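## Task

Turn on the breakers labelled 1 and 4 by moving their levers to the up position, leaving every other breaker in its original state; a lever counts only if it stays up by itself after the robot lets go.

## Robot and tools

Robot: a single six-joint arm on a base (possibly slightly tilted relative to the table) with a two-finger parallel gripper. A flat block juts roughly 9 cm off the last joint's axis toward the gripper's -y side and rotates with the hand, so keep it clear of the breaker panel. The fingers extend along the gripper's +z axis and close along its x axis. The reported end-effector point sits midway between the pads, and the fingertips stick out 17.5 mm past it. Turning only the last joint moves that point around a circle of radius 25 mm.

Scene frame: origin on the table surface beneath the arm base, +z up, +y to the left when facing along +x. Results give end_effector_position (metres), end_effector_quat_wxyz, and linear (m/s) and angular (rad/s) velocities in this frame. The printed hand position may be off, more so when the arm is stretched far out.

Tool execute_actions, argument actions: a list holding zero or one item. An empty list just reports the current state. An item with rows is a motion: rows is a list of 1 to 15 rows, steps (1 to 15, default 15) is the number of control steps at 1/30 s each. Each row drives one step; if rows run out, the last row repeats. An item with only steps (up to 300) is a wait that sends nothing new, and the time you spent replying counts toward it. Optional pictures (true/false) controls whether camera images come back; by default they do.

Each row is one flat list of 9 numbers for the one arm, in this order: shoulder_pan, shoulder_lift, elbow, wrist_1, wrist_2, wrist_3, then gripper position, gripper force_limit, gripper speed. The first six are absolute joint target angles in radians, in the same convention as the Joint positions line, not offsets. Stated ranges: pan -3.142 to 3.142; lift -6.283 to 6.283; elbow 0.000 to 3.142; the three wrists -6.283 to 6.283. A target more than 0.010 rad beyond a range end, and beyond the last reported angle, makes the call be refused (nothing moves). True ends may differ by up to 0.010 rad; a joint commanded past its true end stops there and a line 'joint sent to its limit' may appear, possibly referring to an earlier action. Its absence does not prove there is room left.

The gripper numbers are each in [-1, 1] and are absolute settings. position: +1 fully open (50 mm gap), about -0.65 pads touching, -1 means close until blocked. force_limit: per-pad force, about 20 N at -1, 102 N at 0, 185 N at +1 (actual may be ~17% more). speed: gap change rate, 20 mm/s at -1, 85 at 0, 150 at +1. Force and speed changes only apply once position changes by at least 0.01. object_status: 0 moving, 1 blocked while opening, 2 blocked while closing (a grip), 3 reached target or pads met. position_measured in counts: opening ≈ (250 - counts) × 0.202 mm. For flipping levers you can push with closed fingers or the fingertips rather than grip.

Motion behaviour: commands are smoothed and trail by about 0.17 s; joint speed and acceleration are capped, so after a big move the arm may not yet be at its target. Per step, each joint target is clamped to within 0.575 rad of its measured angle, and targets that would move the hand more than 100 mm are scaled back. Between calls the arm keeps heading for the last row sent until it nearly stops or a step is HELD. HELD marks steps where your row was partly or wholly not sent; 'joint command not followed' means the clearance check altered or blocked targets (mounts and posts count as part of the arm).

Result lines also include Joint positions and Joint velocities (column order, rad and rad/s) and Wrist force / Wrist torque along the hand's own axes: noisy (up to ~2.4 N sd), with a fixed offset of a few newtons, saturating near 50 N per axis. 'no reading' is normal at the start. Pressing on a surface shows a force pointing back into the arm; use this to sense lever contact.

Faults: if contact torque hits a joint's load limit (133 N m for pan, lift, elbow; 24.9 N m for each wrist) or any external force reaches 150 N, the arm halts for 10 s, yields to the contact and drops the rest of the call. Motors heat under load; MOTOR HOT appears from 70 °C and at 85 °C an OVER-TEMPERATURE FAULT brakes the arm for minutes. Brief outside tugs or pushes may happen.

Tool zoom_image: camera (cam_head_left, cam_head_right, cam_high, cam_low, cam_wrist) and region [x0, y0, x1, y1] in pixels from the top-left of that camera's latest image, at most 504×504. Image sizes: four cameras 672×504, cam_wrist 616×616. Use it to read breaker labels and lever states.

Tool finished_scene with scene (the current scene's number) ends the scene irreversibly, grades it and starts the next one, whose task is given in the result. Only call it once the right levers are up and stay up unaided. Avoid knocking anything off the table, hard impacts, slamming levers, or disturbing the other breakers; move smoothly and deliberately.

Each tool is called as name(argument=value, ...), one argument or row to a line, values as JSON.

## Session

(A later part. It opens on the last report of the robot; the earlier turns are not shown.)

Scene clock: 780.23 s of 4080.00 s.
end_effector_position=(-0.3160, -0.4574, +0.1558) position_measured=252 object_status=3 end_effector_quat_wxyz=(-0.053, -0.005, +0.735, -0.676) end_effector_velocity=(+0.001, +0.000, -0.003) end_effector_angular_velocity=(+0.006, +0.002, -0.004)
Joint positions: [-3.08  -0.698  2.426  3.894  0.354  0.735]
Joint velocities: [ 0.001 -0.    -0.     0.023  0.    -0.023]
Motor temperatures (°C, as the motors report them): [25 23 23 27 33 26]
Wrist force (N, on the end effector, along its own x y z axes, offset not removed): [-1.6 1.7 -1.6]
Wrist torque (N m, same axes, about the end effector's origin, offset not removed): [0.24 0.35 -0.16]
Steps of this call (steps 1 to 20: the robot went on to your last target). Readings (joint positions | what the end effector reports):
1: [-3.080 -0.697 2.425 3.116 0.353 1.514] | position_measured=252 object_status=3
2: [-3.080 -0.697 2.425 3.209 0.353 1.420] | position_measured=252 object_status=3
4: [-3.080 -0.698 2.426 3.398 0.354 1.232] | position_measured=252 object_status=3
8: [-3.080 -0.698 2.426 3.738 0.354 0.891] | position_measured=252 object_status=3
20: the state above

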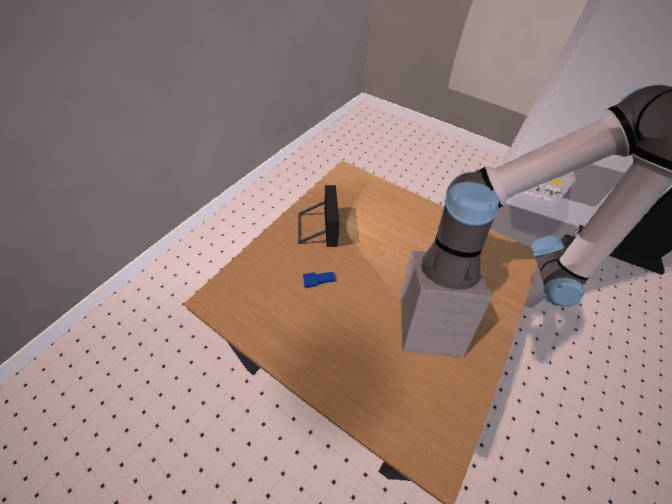

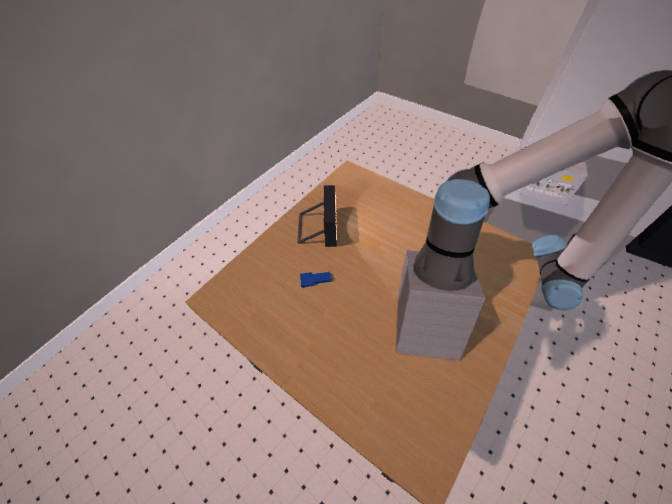

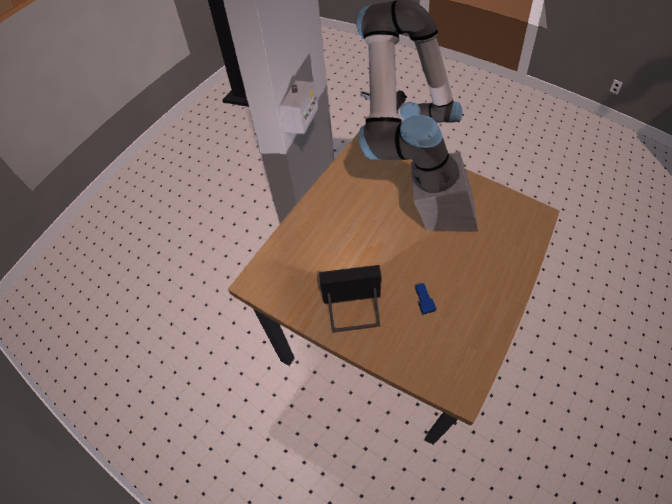

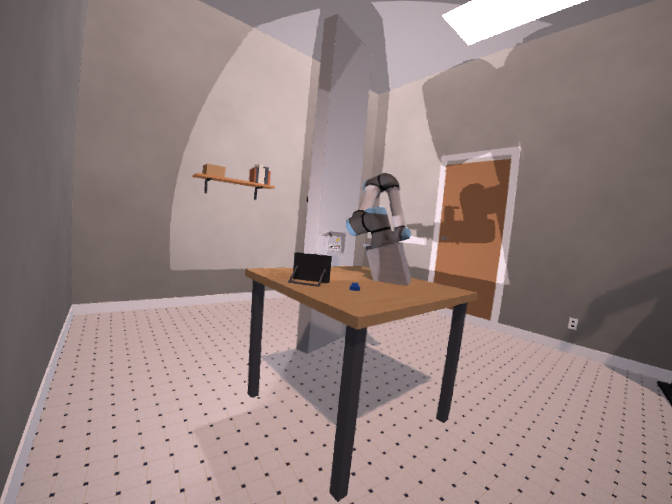

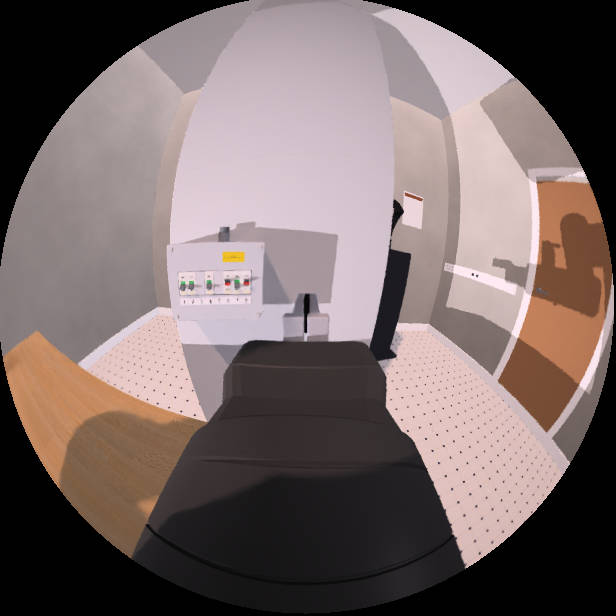

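execute_actions(
  actions=[],
)

Scene clock: 802.37 s of 4080.00 s.
end_effector_position=(-0.3160, -0.4573, +0.1555) position_measured=252 object_status=3 end_effector_quat_wxyz=(-0.053, -0.005, +0.735, -0.676) end_effector_velocity=(-0.001, +0.000, +0.000) end_effector_angular_velocity=(-0.000, -0.001, -0.001)
Joint positions: [-3.08  -0.698  2.426  3.896  0.354  0.733]
Joint velocities: [-0.001 -0.    -0.     0.     0.     0.001]
Motor temperatures (°C, as the motors report them): [25 23 23 27 33 26]
Wrist force (N, on the end effector, along its own x y z axes, offset not removed): [0.1 0.9 -0.8]
Wrist torque (N m, same axes, about the end effector's origin, offset not removed): [0.02 0.09 -0.31]
Steps of this call (steps 1 to 30: the robot went on to your last target; steps 31 to 90: nothing new was sent; then 19.13 s passed at rest). Readings (joint positions | what the end effector reports):
1: [-3.080 -0.698 2.426 3.895 0.354 0.735] | position_measured=252 object_status=3
2: [-3.080 -0.698 2.426 3.895 0.354 0.734] | position_measured=252 object_status=3
4: [-3.080 -0.698 2.426 3.896 0.354 0.734] | position_measured=252 object_status=3
8: [-3.080 -0.698 2.426 3.896 0.354 0.734] | position_measured=252 object_status=3
90: the state above
The arm was judged still, so your last target was given up. Only a new action makes it travel on or press farther. Fingers that are still opening or closing keep moving.

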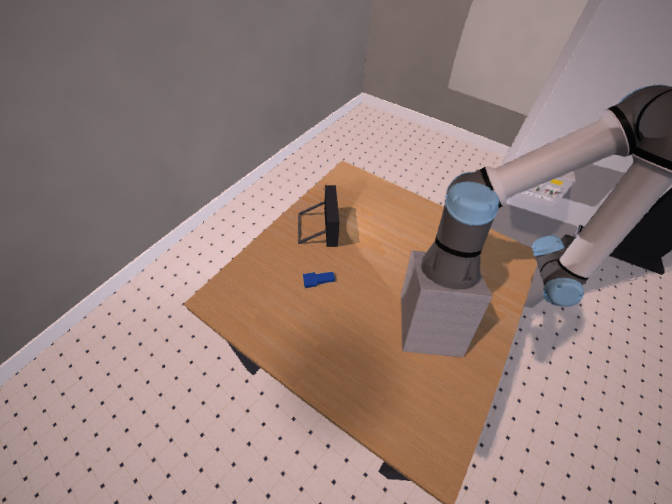

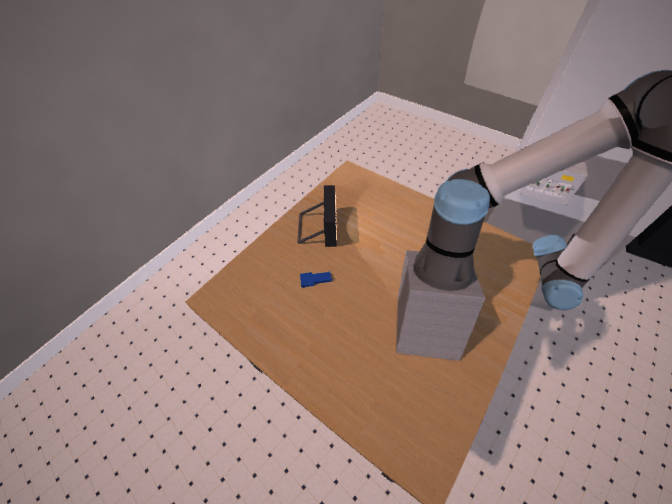

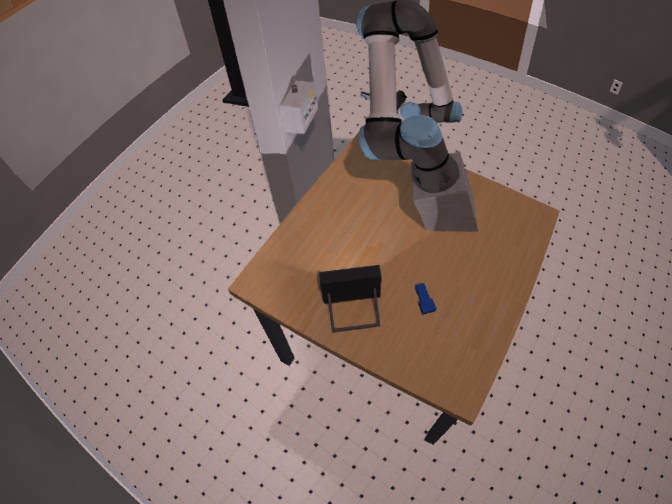

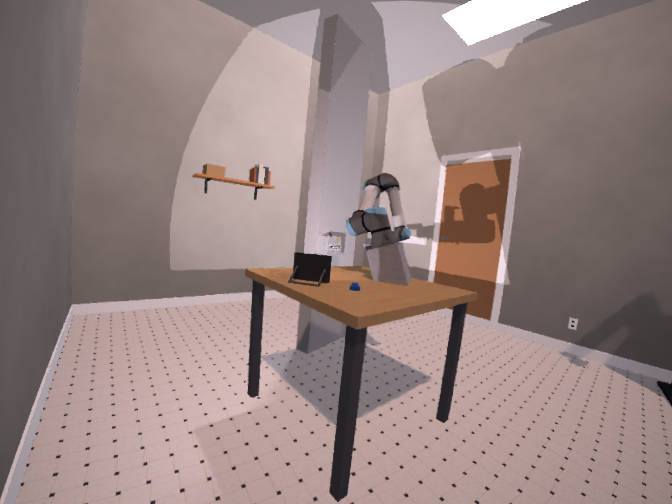

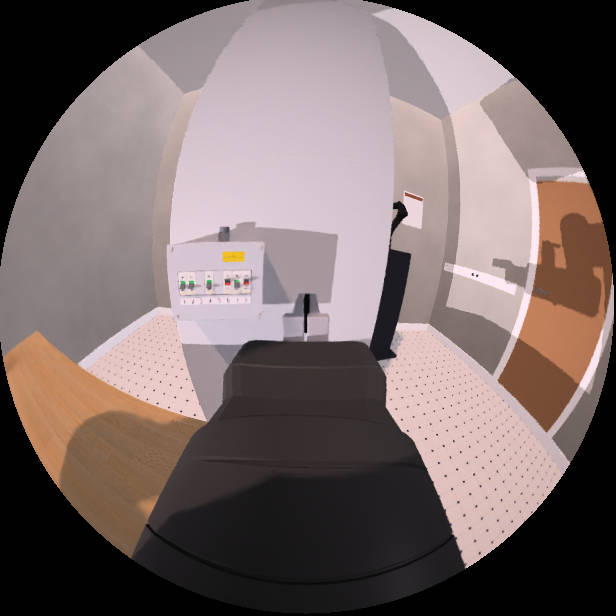

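execute_actions(
  actions=[
    {"rows": [[-2.88,-0.698,2.426,3.896,0.354,0.7335,-1,-0.5,0]], "steps": 15},
  ],
  pictures=false,
)

execute_actions(
  actions=[
    {"steps": 15},
  ],
)

Scene clock: 806.23 s of 4080.00 s.
end_effector_position=(-0.2231, -0.5058, +0.1238) position_measured=252 object_status=3 end_effector_quat_wxyz=(+0.031, -0.054, +0.743, -0.666) end_effector_velocity=(+0.012, -0.005, -0.004) end_effector_angular_velocity=(+0.004, -0.008, +0.023)
Joint positions: [-2.882 -0.698  2.426  3.896  0.354  0.734]
Joint velocities: [ 0.025 -0.    -0.    -0.001  0.     0.002]
Motor temperatures (°C, as the motors report them): [25 23 23 27 33 26]
Wrist force (N, on the end effector, along its own x y z axes, offset not removed): [0.2 1.1 -2.4]
Wrist torque (N m, same axes, about the end effector's origin, offset not removed): [0.02 0.09 -0.23]
Steps of this call (steps 1 to 90: nothing new was sent; then 0.37 s passed at rest; steps 91 to 105: all 15 steps of this action). Readings (joint positions | what the end effector reports):
91: [-3.079 -0.698 2.426 3.896 0.354 0.733] | position_measured=252 object_status=3
92: [-3.071 -0.698 2.426 3.896 0.354 0.733] | position_measured=252 object_status=3
94: [-3.006 -0.698 2.426 3.896 0.354 0.733] | position_measured=252 object_status=3
98: [-2.910 -0.698 2.426 3.896 0.354 0.733] | position_measured=252 object_status=3
105: the state above

Scene clock: 806.73 s of 4080.00 s.
end_effector_position=(-0.2220, -0.5063, +0.1235) position_measured=252 object_status=3 end_effector_quat_wxyz=(+0.032, -0.054, +0.743, -0.666) end_effector_velocity=(-0.001, -0.000, +0.000) end_effector_angular_velocity=(-0.001, +0.000, -0.001)
Joint positions: [-2.88  -0.698  2.426  3.896  0.354  0.733]
Joint velocities: [-0.001  0.    -0.001  0.     0.001  0.   ]
Motor temperatures (°C, as the motors report them): [25 23 23 27 33 26]
Wrist force (N, on the end effector, along its own x y z axes, offset not removed): [-0.7 -0.6 -2.0]
Wrist torque (N m, same axes, about the end effector's origin, offset not removed): [-0.15 0.21 -0.22]
Steps of this call (steps 1 to 15: the robot went on to your last target). Readings (joint positions | what the end effector reports):
1: [-2.882 -0.698 2.426 3.896 0.354 0.733] | position_measured=252 object_status=3
2: [-2.881 -0.698 2.426 3.896 0.354 0.733] | position_measured=252 object_status=3
4: [-2.881 -0.698 2.426 3.896 0.354 0.734] | position_measured=252 object_status=3
8: [-2.880 -0.698 2.426 3.896 0.354 0.733] | position_measured=252 object_status=3
15: the state above
The arm was judged still, so your last target was given up. Only a new action makes it travel on or press farther. Fingers that are still opening or closing keep moving.

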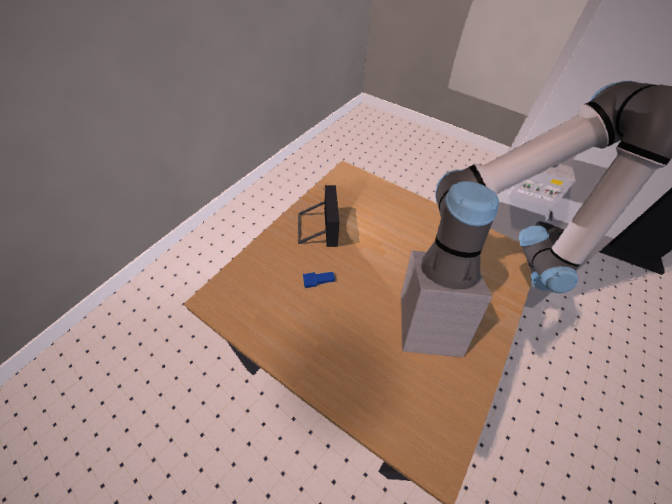

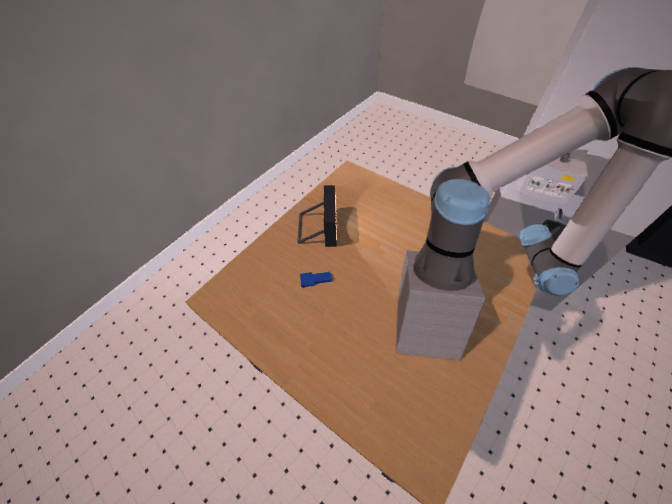

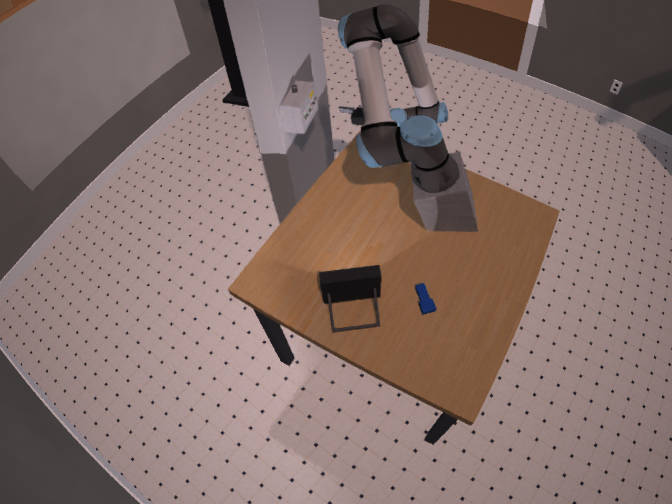

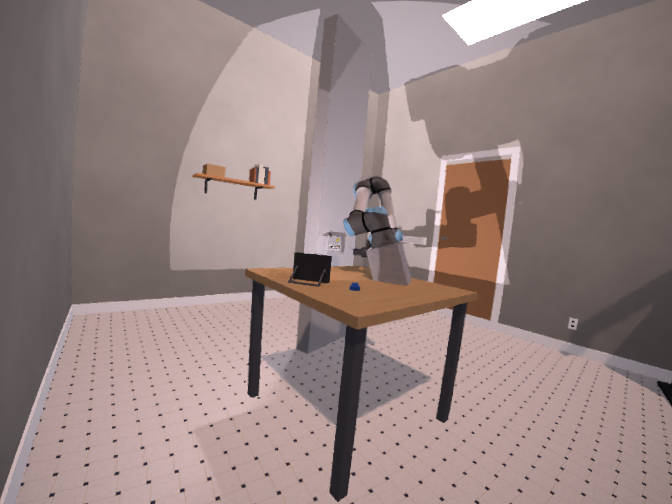

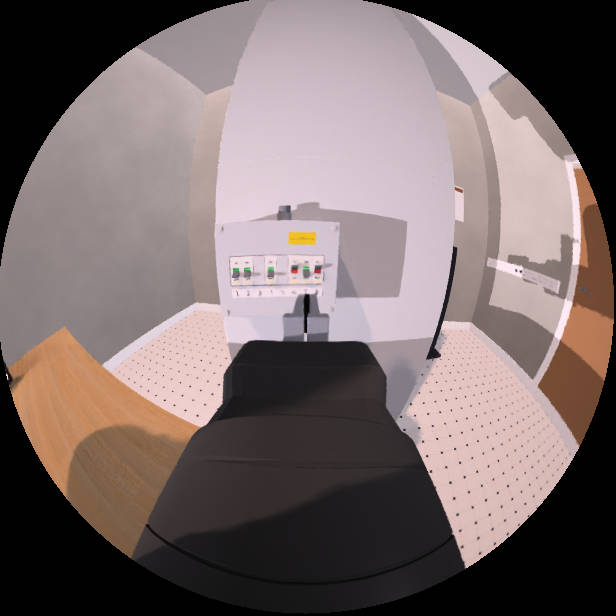

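execute_actions(
  actions=[
    {"rows": [[-2.80,-0.698,2.426,3.896,0.354,0.7335,-1,-0.5,0]], "steps": 15},
  ],
)

Scene clock: 814.77 s of 4080.00 s.
end_effector_position=(-0.1820, -0.5204, +0.1120) position_measured=252 object_status=3 end_effector_quat_wxyz=(+0.066, -0.074, +0.745, -0.660) end_effector_velocity=(+0.004, -0.001, -0.001) end_effector_angular_velocity=(+0.001, +0.001, +0.008)
Joint positions: [-2.801 -0.698  2.426  3.896  0.354  0.733]
Joint velocities: [ 0.007 -0.    -0.    -0.002 -0.001 -0.001]
Motor temperatures (°C, as the motors report them): [25 23 23 27 33 26]
Wrist force (N, on the end effector, along its own x y z axes, offset not removed): [-0.2 2.2 0.2]
Wrist torque (N m, same axes, about the end effector's origin, offset not removed): [0.32 0.07 -0.21]
Steps of this call (steps 1 to 90: nothing new was sent; then 4.53 s passed at rest; steps 91 to 105: all 15 steps of this action). Readings (joint positions | what the end effector reports):
91: [-2.880 -0.698 2.426 3.896 0.354 0.733] | position_measured=252 object_status=3
92: [-2.872 -0.698 2.426 3.896 0.354 0.733] | position_measured=252 object_status=3
94: [-2.839 -0.698 2.426 3.896 0.354 0.733] | position_measured=252 object_status=3
98: [-2.809 -0.698 2.426 3.896 0.354 0.733] | position_measured=252 object_status=3
105: the state above

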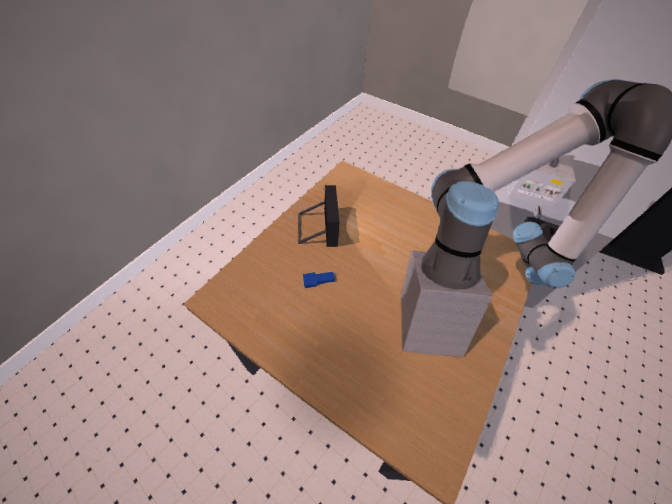

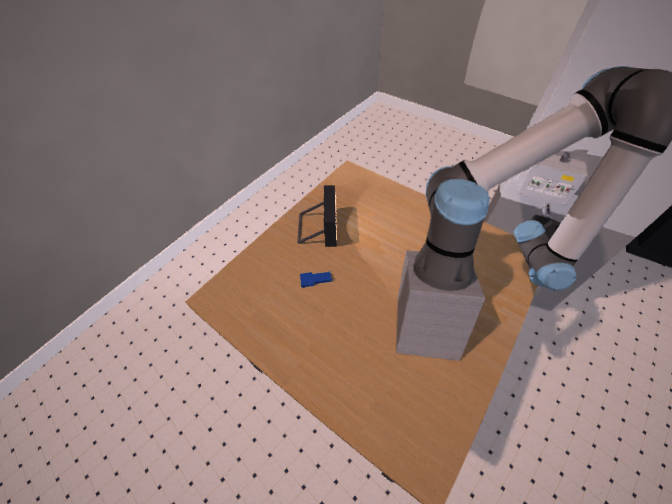

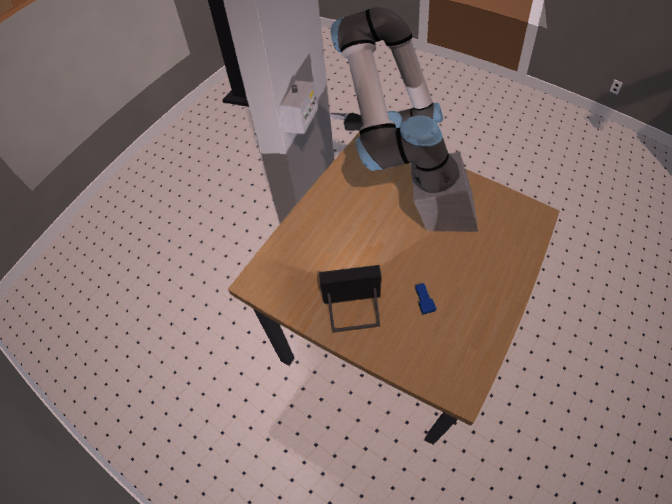

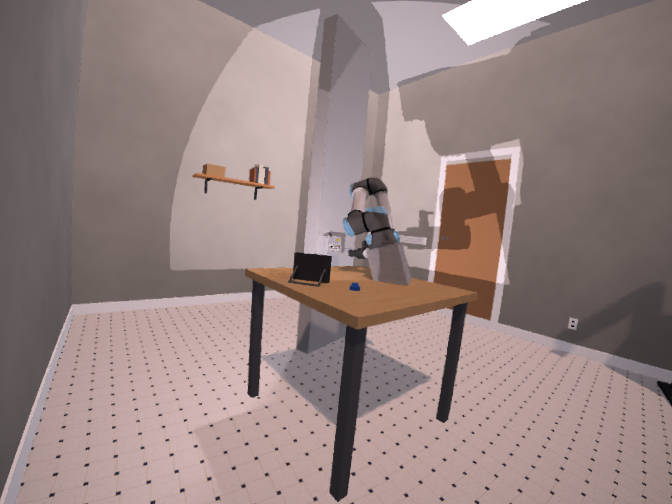

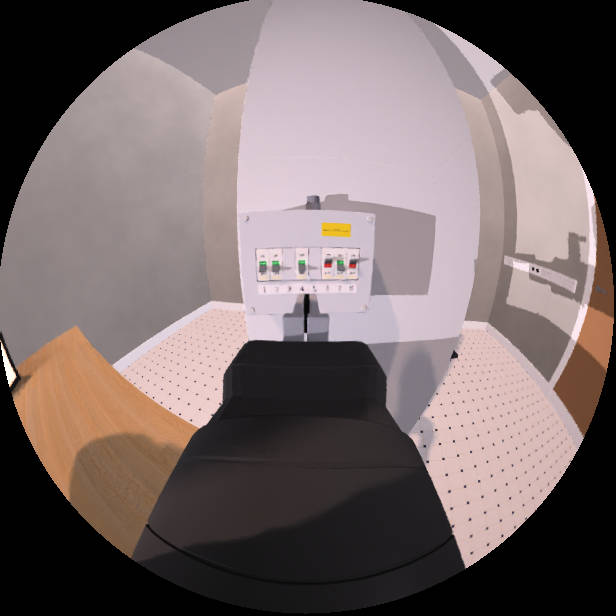

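zoom_image(
  camera="cam_wrist",
  region=[230, 190, 390, 350],
)

zoom_image(
  camera="cam_high",
  region=[260, 60, 400, 165],
)

zoom_image(
  camera="cam_low",
  region=[300, 215, 400, 290],
)

Region (230, 190, 390, 350) of cam_wrist's 616x616 image, scaled by 3.150, with more detail than that image has.

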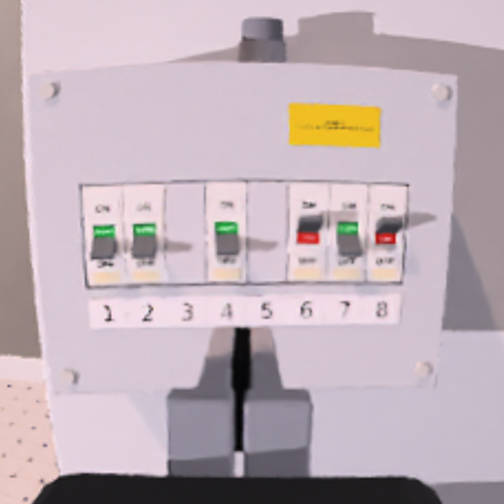

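Region (260, 60, 400, 165) of cam_high's 672x504 image, scaled by 3.600, with more detail than that image has; it fills the top 378 rows of this view, and the rest is white.

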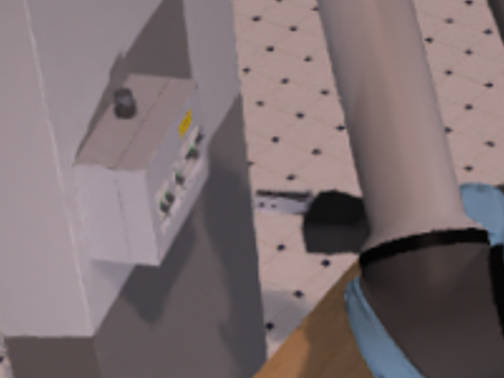

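Region (300, 215, 400, 290) of cam_low's 672x504 image, scaled by 5.040, with more detail than that image has; it fills the top 378 rows of this view, and the rest is white.

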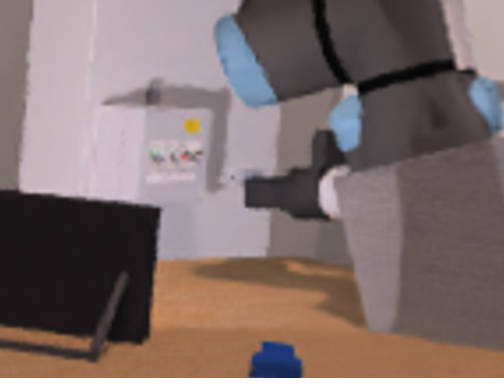

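execute_actions(
  actions=[
    {"rows": [[-2.78,-0.728,2.418,3.965,0.371,0.70,-1,-0.5,0],[-2.78,-0.728,2.418,3.965,0.371,0.70,-1,-0.5,0],[-2.78,-0.728,2.418,3.965,0.371,0.70,-1,-0.5,0],[-2.76,-0.758,2.41,4.035,0.389,0.665,-1,-0.5,0],[-2.76,-0.758,2.41,4.035,0.389,0.665,-1,-0.5,0],[-2.76,-0.758,2.41,4.035,0.389,0.665,-1,-0.5,0],[-2.737,-0.788,2.403,4.104,0.406,0.6315,-1,-0.5,0]], "steps": 15},
  ],
  pictures=false,
)

execute_actions(
  actions=[
    {"steps": 10},
  ],
)

Scene clock: 906.57 s of 4080.00 s.
end_effector_position=(-0.1716, -0.5433, +0.1213) position_measured=252 object_status=3 end_effector_quat_wxyz=(+0.066, -0.074, +0.745, -0.660) end_effector_velocity=(+0.005, -0.008, +0.002) end_effector_angular_velocity=(+0.006, -0.005, -0.002)
Joint positions: [-2.739 -0.785  2.404  4.096  0.404  0.635]
Joint velocities: [ 0.024 -0.034 -0.008  0.085  0.018 -0.039]
Motor temperatures (°C, as the motors report them): [25 23 23 27 33 26]
Wrist force (N, on the end effector, along its own x y z axes, offset not removed): [1.8 0.4 -0.6]
Wrist torque (N m, same axes, about the end effector's origin, offset not removed): [0.12 -0.25 -0.27]
Steps of this call (steps 1 to 15: the robot went on to your last target; steps 16 to 90: nothing new was sent; then 88.30 s passed at rest; steps 91 to 105: all 15 steps of this action). Readings (joint positions | what the end effector reports):
91: [-2.800 -0.698 2.426 3.896 0.354 0.733] | position_measured=252 object_status=3
92: [-2.796 -0.703 2.425 3.904 0.357 0.728] | position_measured=252 object_status=3
94: [-2.788 -0.715 2.421 3.933 0.364 0.714] | position_measured=252 object_status=3
98: [-2.764 -0.751 2.412 4.013 0.385 0.674] | position_measured=252 object_status=3
105: the state above

Scene clock: 906.90 s of 4080.00 s.
end_effector_position=(-0.1711, -0.5441, +0.1216) position_measured=252 object_status=3 end_effector_quat_wxyz=(+0.066, -0.074, +0.745, -0.660) end_effector_velocity=(+0.001, -0.000, -0.000) end_effector_angular_velocity=(+0.001, -0.001, +0.001)
Joint positions: [-2.737 -0.788  2.403  4.104  0.406  0.632]
Joint velocities: [ 0.002 -0.001 -0.     0.004  0.    -0.001]
Motor temperatures (°C, as the motors report them): [25 23 23 27 33 26]
Wrist force (N, on the end effector, along its own x y z axes, offset not removed): [-0.9 -0.2 0.9]
Wrist torque (N m, same axes, about the end effector's origin, offset not removed): [0.00 0.24 -0.17]
Steps of this call (steps 1 to 10: the robot went on to your last target). Readings (joint positions | what the end effector reports):
1: [-2.739 -0.786 2.404 4.099 0.405 0.634] | position_measured=252 object_status=3
2: [-2.738 -0.786 2.403 4.100 0.405 0.633] | position_measured=252 object_status=3
4: [-2.738 -0.787 2.403 4.102 0.406 0.632] | position_measured=252 object_status=3
8: [-2.737 -0.788 2.403 4.104 0.406 0.632] | position_measured=252 object_status=3
10: the state above

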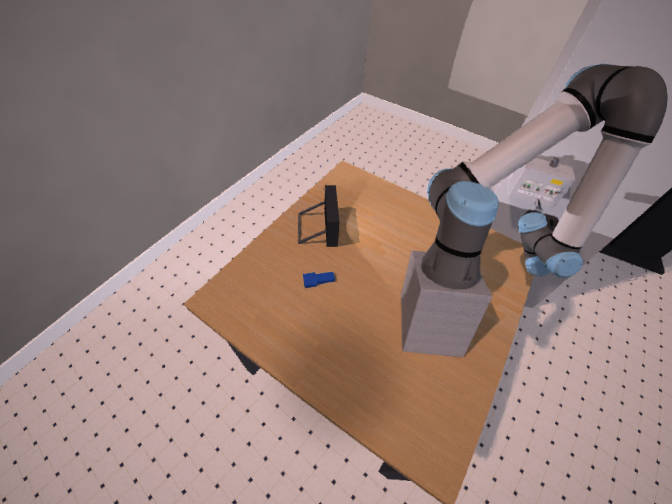

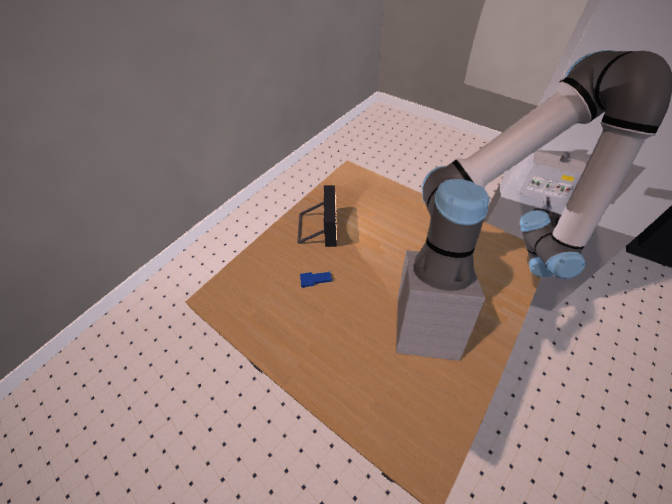

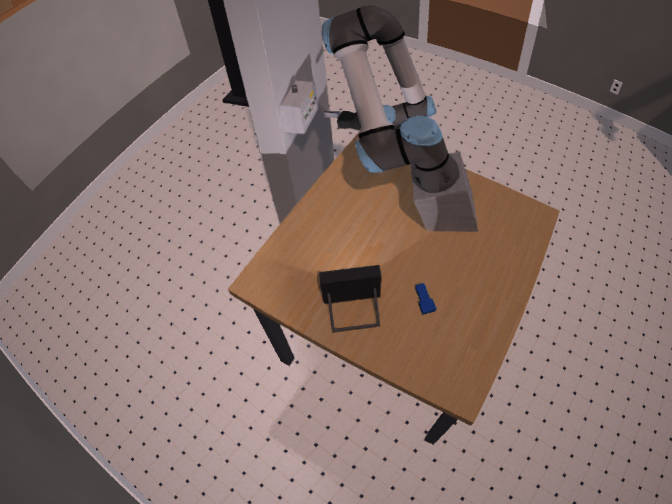

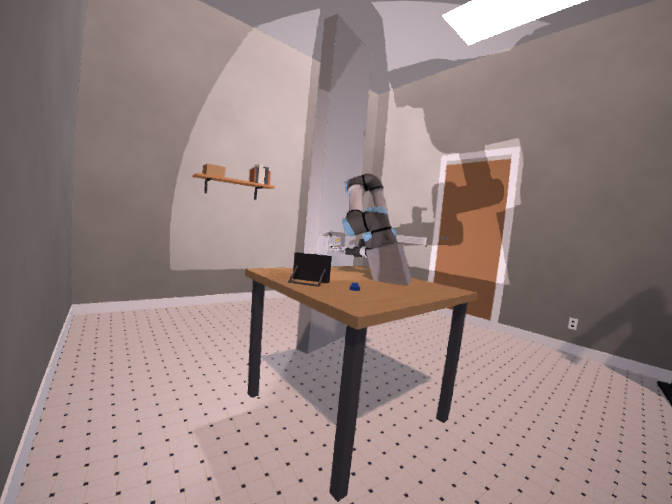

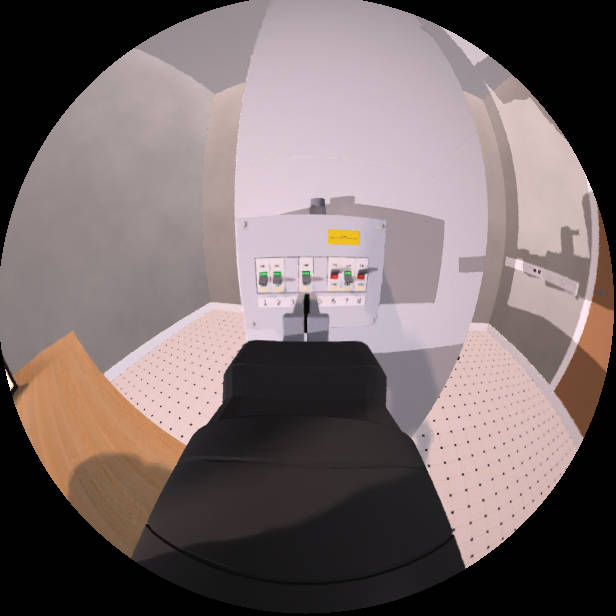

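zoom_image(
  camera="cam_wrist",
  region=[240, 230, 380, 350],
)

zoom_image(
  camera="cam_high",
  region=[270, 70, 370, 145],
)

Region (240, 230, 380, 350) of cam_wrist's 616x616 image, scaled by 3.600, with more detail than that image has; it fills the top 432 rows of this view, and the rest is white.

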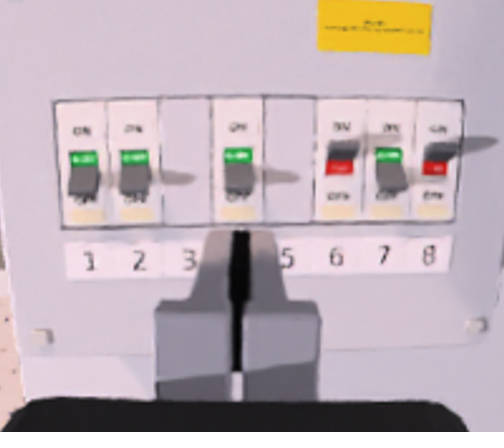

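Region (270, 70, 370, 145) of cam_high's 672x504 image, scaled by 5.040, with more detail than that image has; it fills the top 378 rows of this view, and the rest is white.

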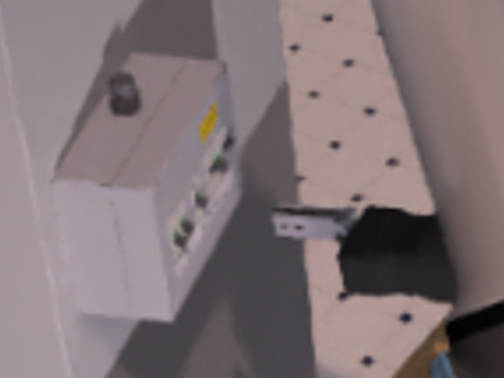

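execute_actions(
  actions=[
    {"rows": [[-2.715,-0.798,2.385,4.156,0.425,0.605,-1,-0.5,0],[-2.715,-0.798,2.385,4.156,0.425,0.605,-1,-0.5,0],[-2.715,-0.798,2.385,4.156,0.425,0.605,-1,-0.5,0],[-2.693,-0.808,2.367,4.208,0.444,0.579,-1,-0.5,0],[-2.693,-0.808,2.367,4.208,0.444,0.579,-1,-0.5,0],[-2.693,-0.808,2.367,4.208,0.444,0.579,-1,-0.5,0],[-2.6713,-0.8186,2.3484,4.2604,0.463,0.5525,-1,-0.5,0]], "steps": 15},
  ],
  pictures=false,
)

execute_actions(
  actions=[
    {"steps": 8},
  ],
)

zoom_image(
  camera="cam_wrist",
  region=[240, 230, 380, 350],
)

zoom_image(
  camera="cam_high",
  region=[270, 70, 370, 145],
)

Scene clock: 948.93 s of 4080.00 s.
end_effector_position=(-0.1665, -0.5677, +0.1189) position_measured=252 object_status=3 end_effector_quat_wxyz=(+0.066, -0.074, +0.745, -0.660) end_effector_velocity=(+0.002, -0.009, -0.001) end_effector_angular_velocity=(+0.001, +0.000, -0.002)
Joint positions: [-2.673 -0.818  2.35   4.255  0.461  0.555]
Joint velocities: [ 0.024 -0.011 -0.021  0.061  0.022 -0.03 ]
Motor temperatures (°C, as the motors report them): [25 23 23 27 33 26]
Wrist force (N, on the end effector, along its own x y z axes, offset not removed): [-1.8 0.3 0.7]
Wrist torque (N m, same axes, about the end effector's origin, offset not removed): [-0.03 0.36 -0.28]
Steps of this call (steps 1 to 15: the robot went on to your last target; steps 16 to 90: nothing new was sent; then 38.53 s passed at rest; steps 91 to 105: all 15 steps of this action). Readings (joint positions | what the end effector reports):
91: [-2.737 -0.788 2.403 4.104 0.406 0.631] | position_measured=252 object_status=3
92: [-2.733 -0.790 2.400 4.111 0.409 0.627] | position_measured=252 object_status=3
94: [-2.724 -0.794 2.392 4.133 0.417 0.616] | position_measured=252 object_status=3
98: [-2.698 -0.806 2.371 4.193 0.440 0.585] | position_measured=252 object_status=3
105: the state above

Scene clock: 949.20 s of 4080.00 s.
end_effector_position=(-0.1663, -0.5684, +0.1188) position_measured=252 object_status=3 end_effector_quat_wxyz=(+0.066, -0.074, +0.745, -0.660) end_effector_velocity=(-0.001, -0.001, +0.000) end_effector_angular_velocity=(-0.002, +0.002, +0.001)
Joint positions: [-2.671 -0.819  2.349  4.26   0.463  0.553]
Joint velocities: [ 0.001 -0.    -0.004  0.002  0.001 -0.001]
Motor temperatures (°C, as the motors report them): [25 23 23 27 33 26]
Wrist force (N, on the end effector, along its own x y z axes, offset not removed): [-1.1 2.3 -1.8]
Wrist torque (N m, same axes, about the end effector's origin, offset not removed): [0.38 0.28 -0.23]
Steps of this call (steps 1 to 8: the robot went on to your last target). Readings (joint positions | what the end effector reports):
1: [-2.673 -0.818 2.350 4.257 0.462 0.554] | position_measured=252 object_status=3
2: [-2.672 -0.818 2.349 4.258 0.462 0.554] | position_measured=252 object_status=3
4: [-2.672 -0.818 2.349 4.259 0.463 0.553] | position_measured=252 object_status=3
8: the state above

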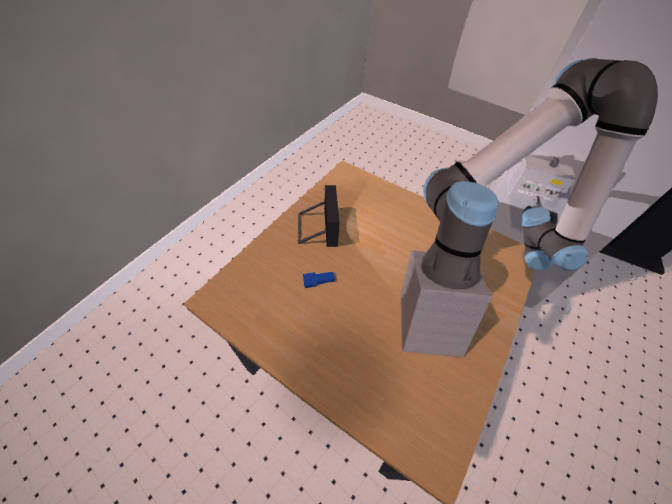

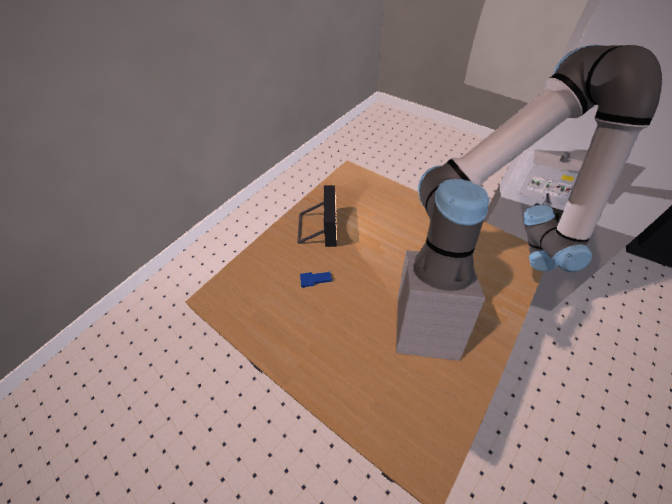

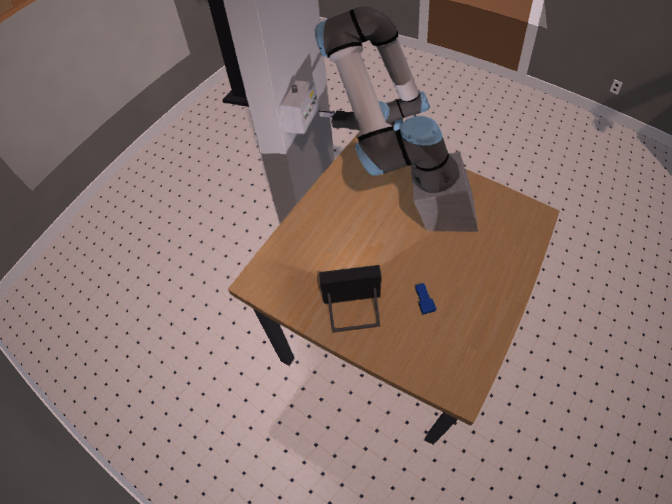

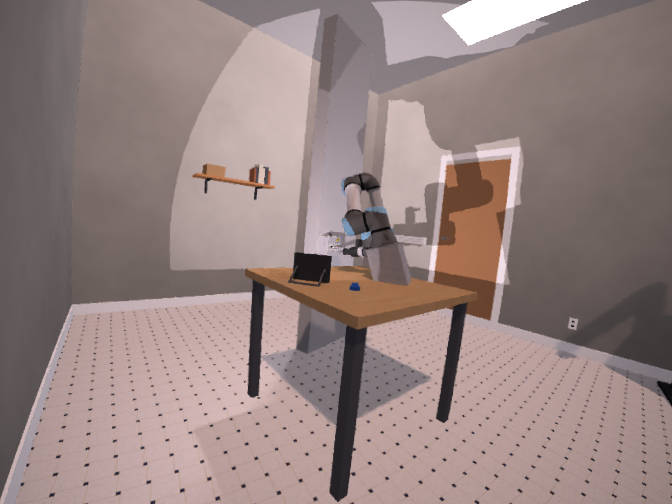

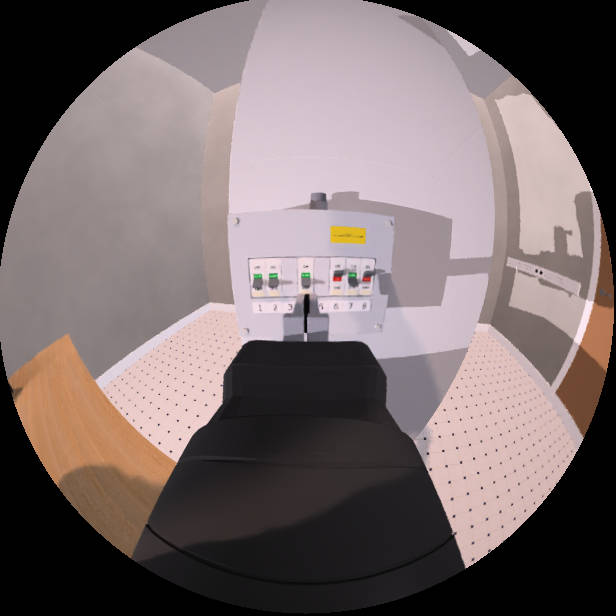

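Region (240, 230, 380, 350) of cam_wrist's 616x616 image, scaled by 3.600, with more detail than that image has; it fills the top 432 rows of this view, and the rest is white.

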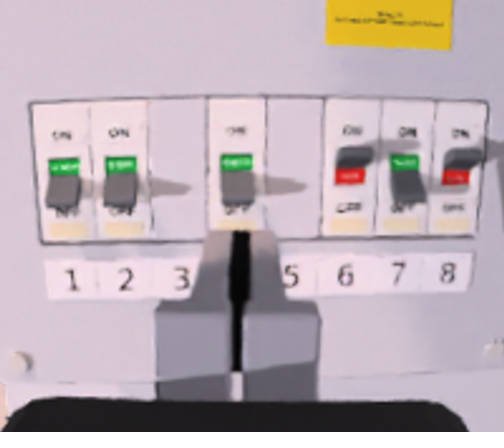

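Region (270, 70, 370, 145) of cam_high's 672x504 image, scaled by 5.040, with more detail than that image has; it fills the top 378 rows of this view, and the rest is white.

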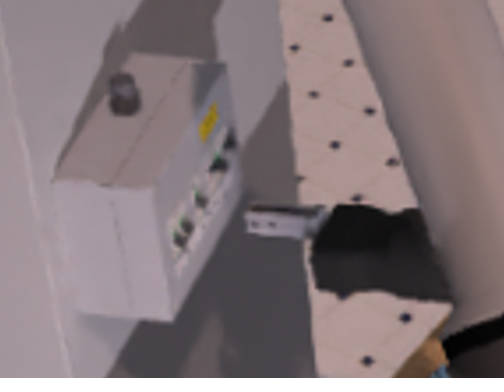

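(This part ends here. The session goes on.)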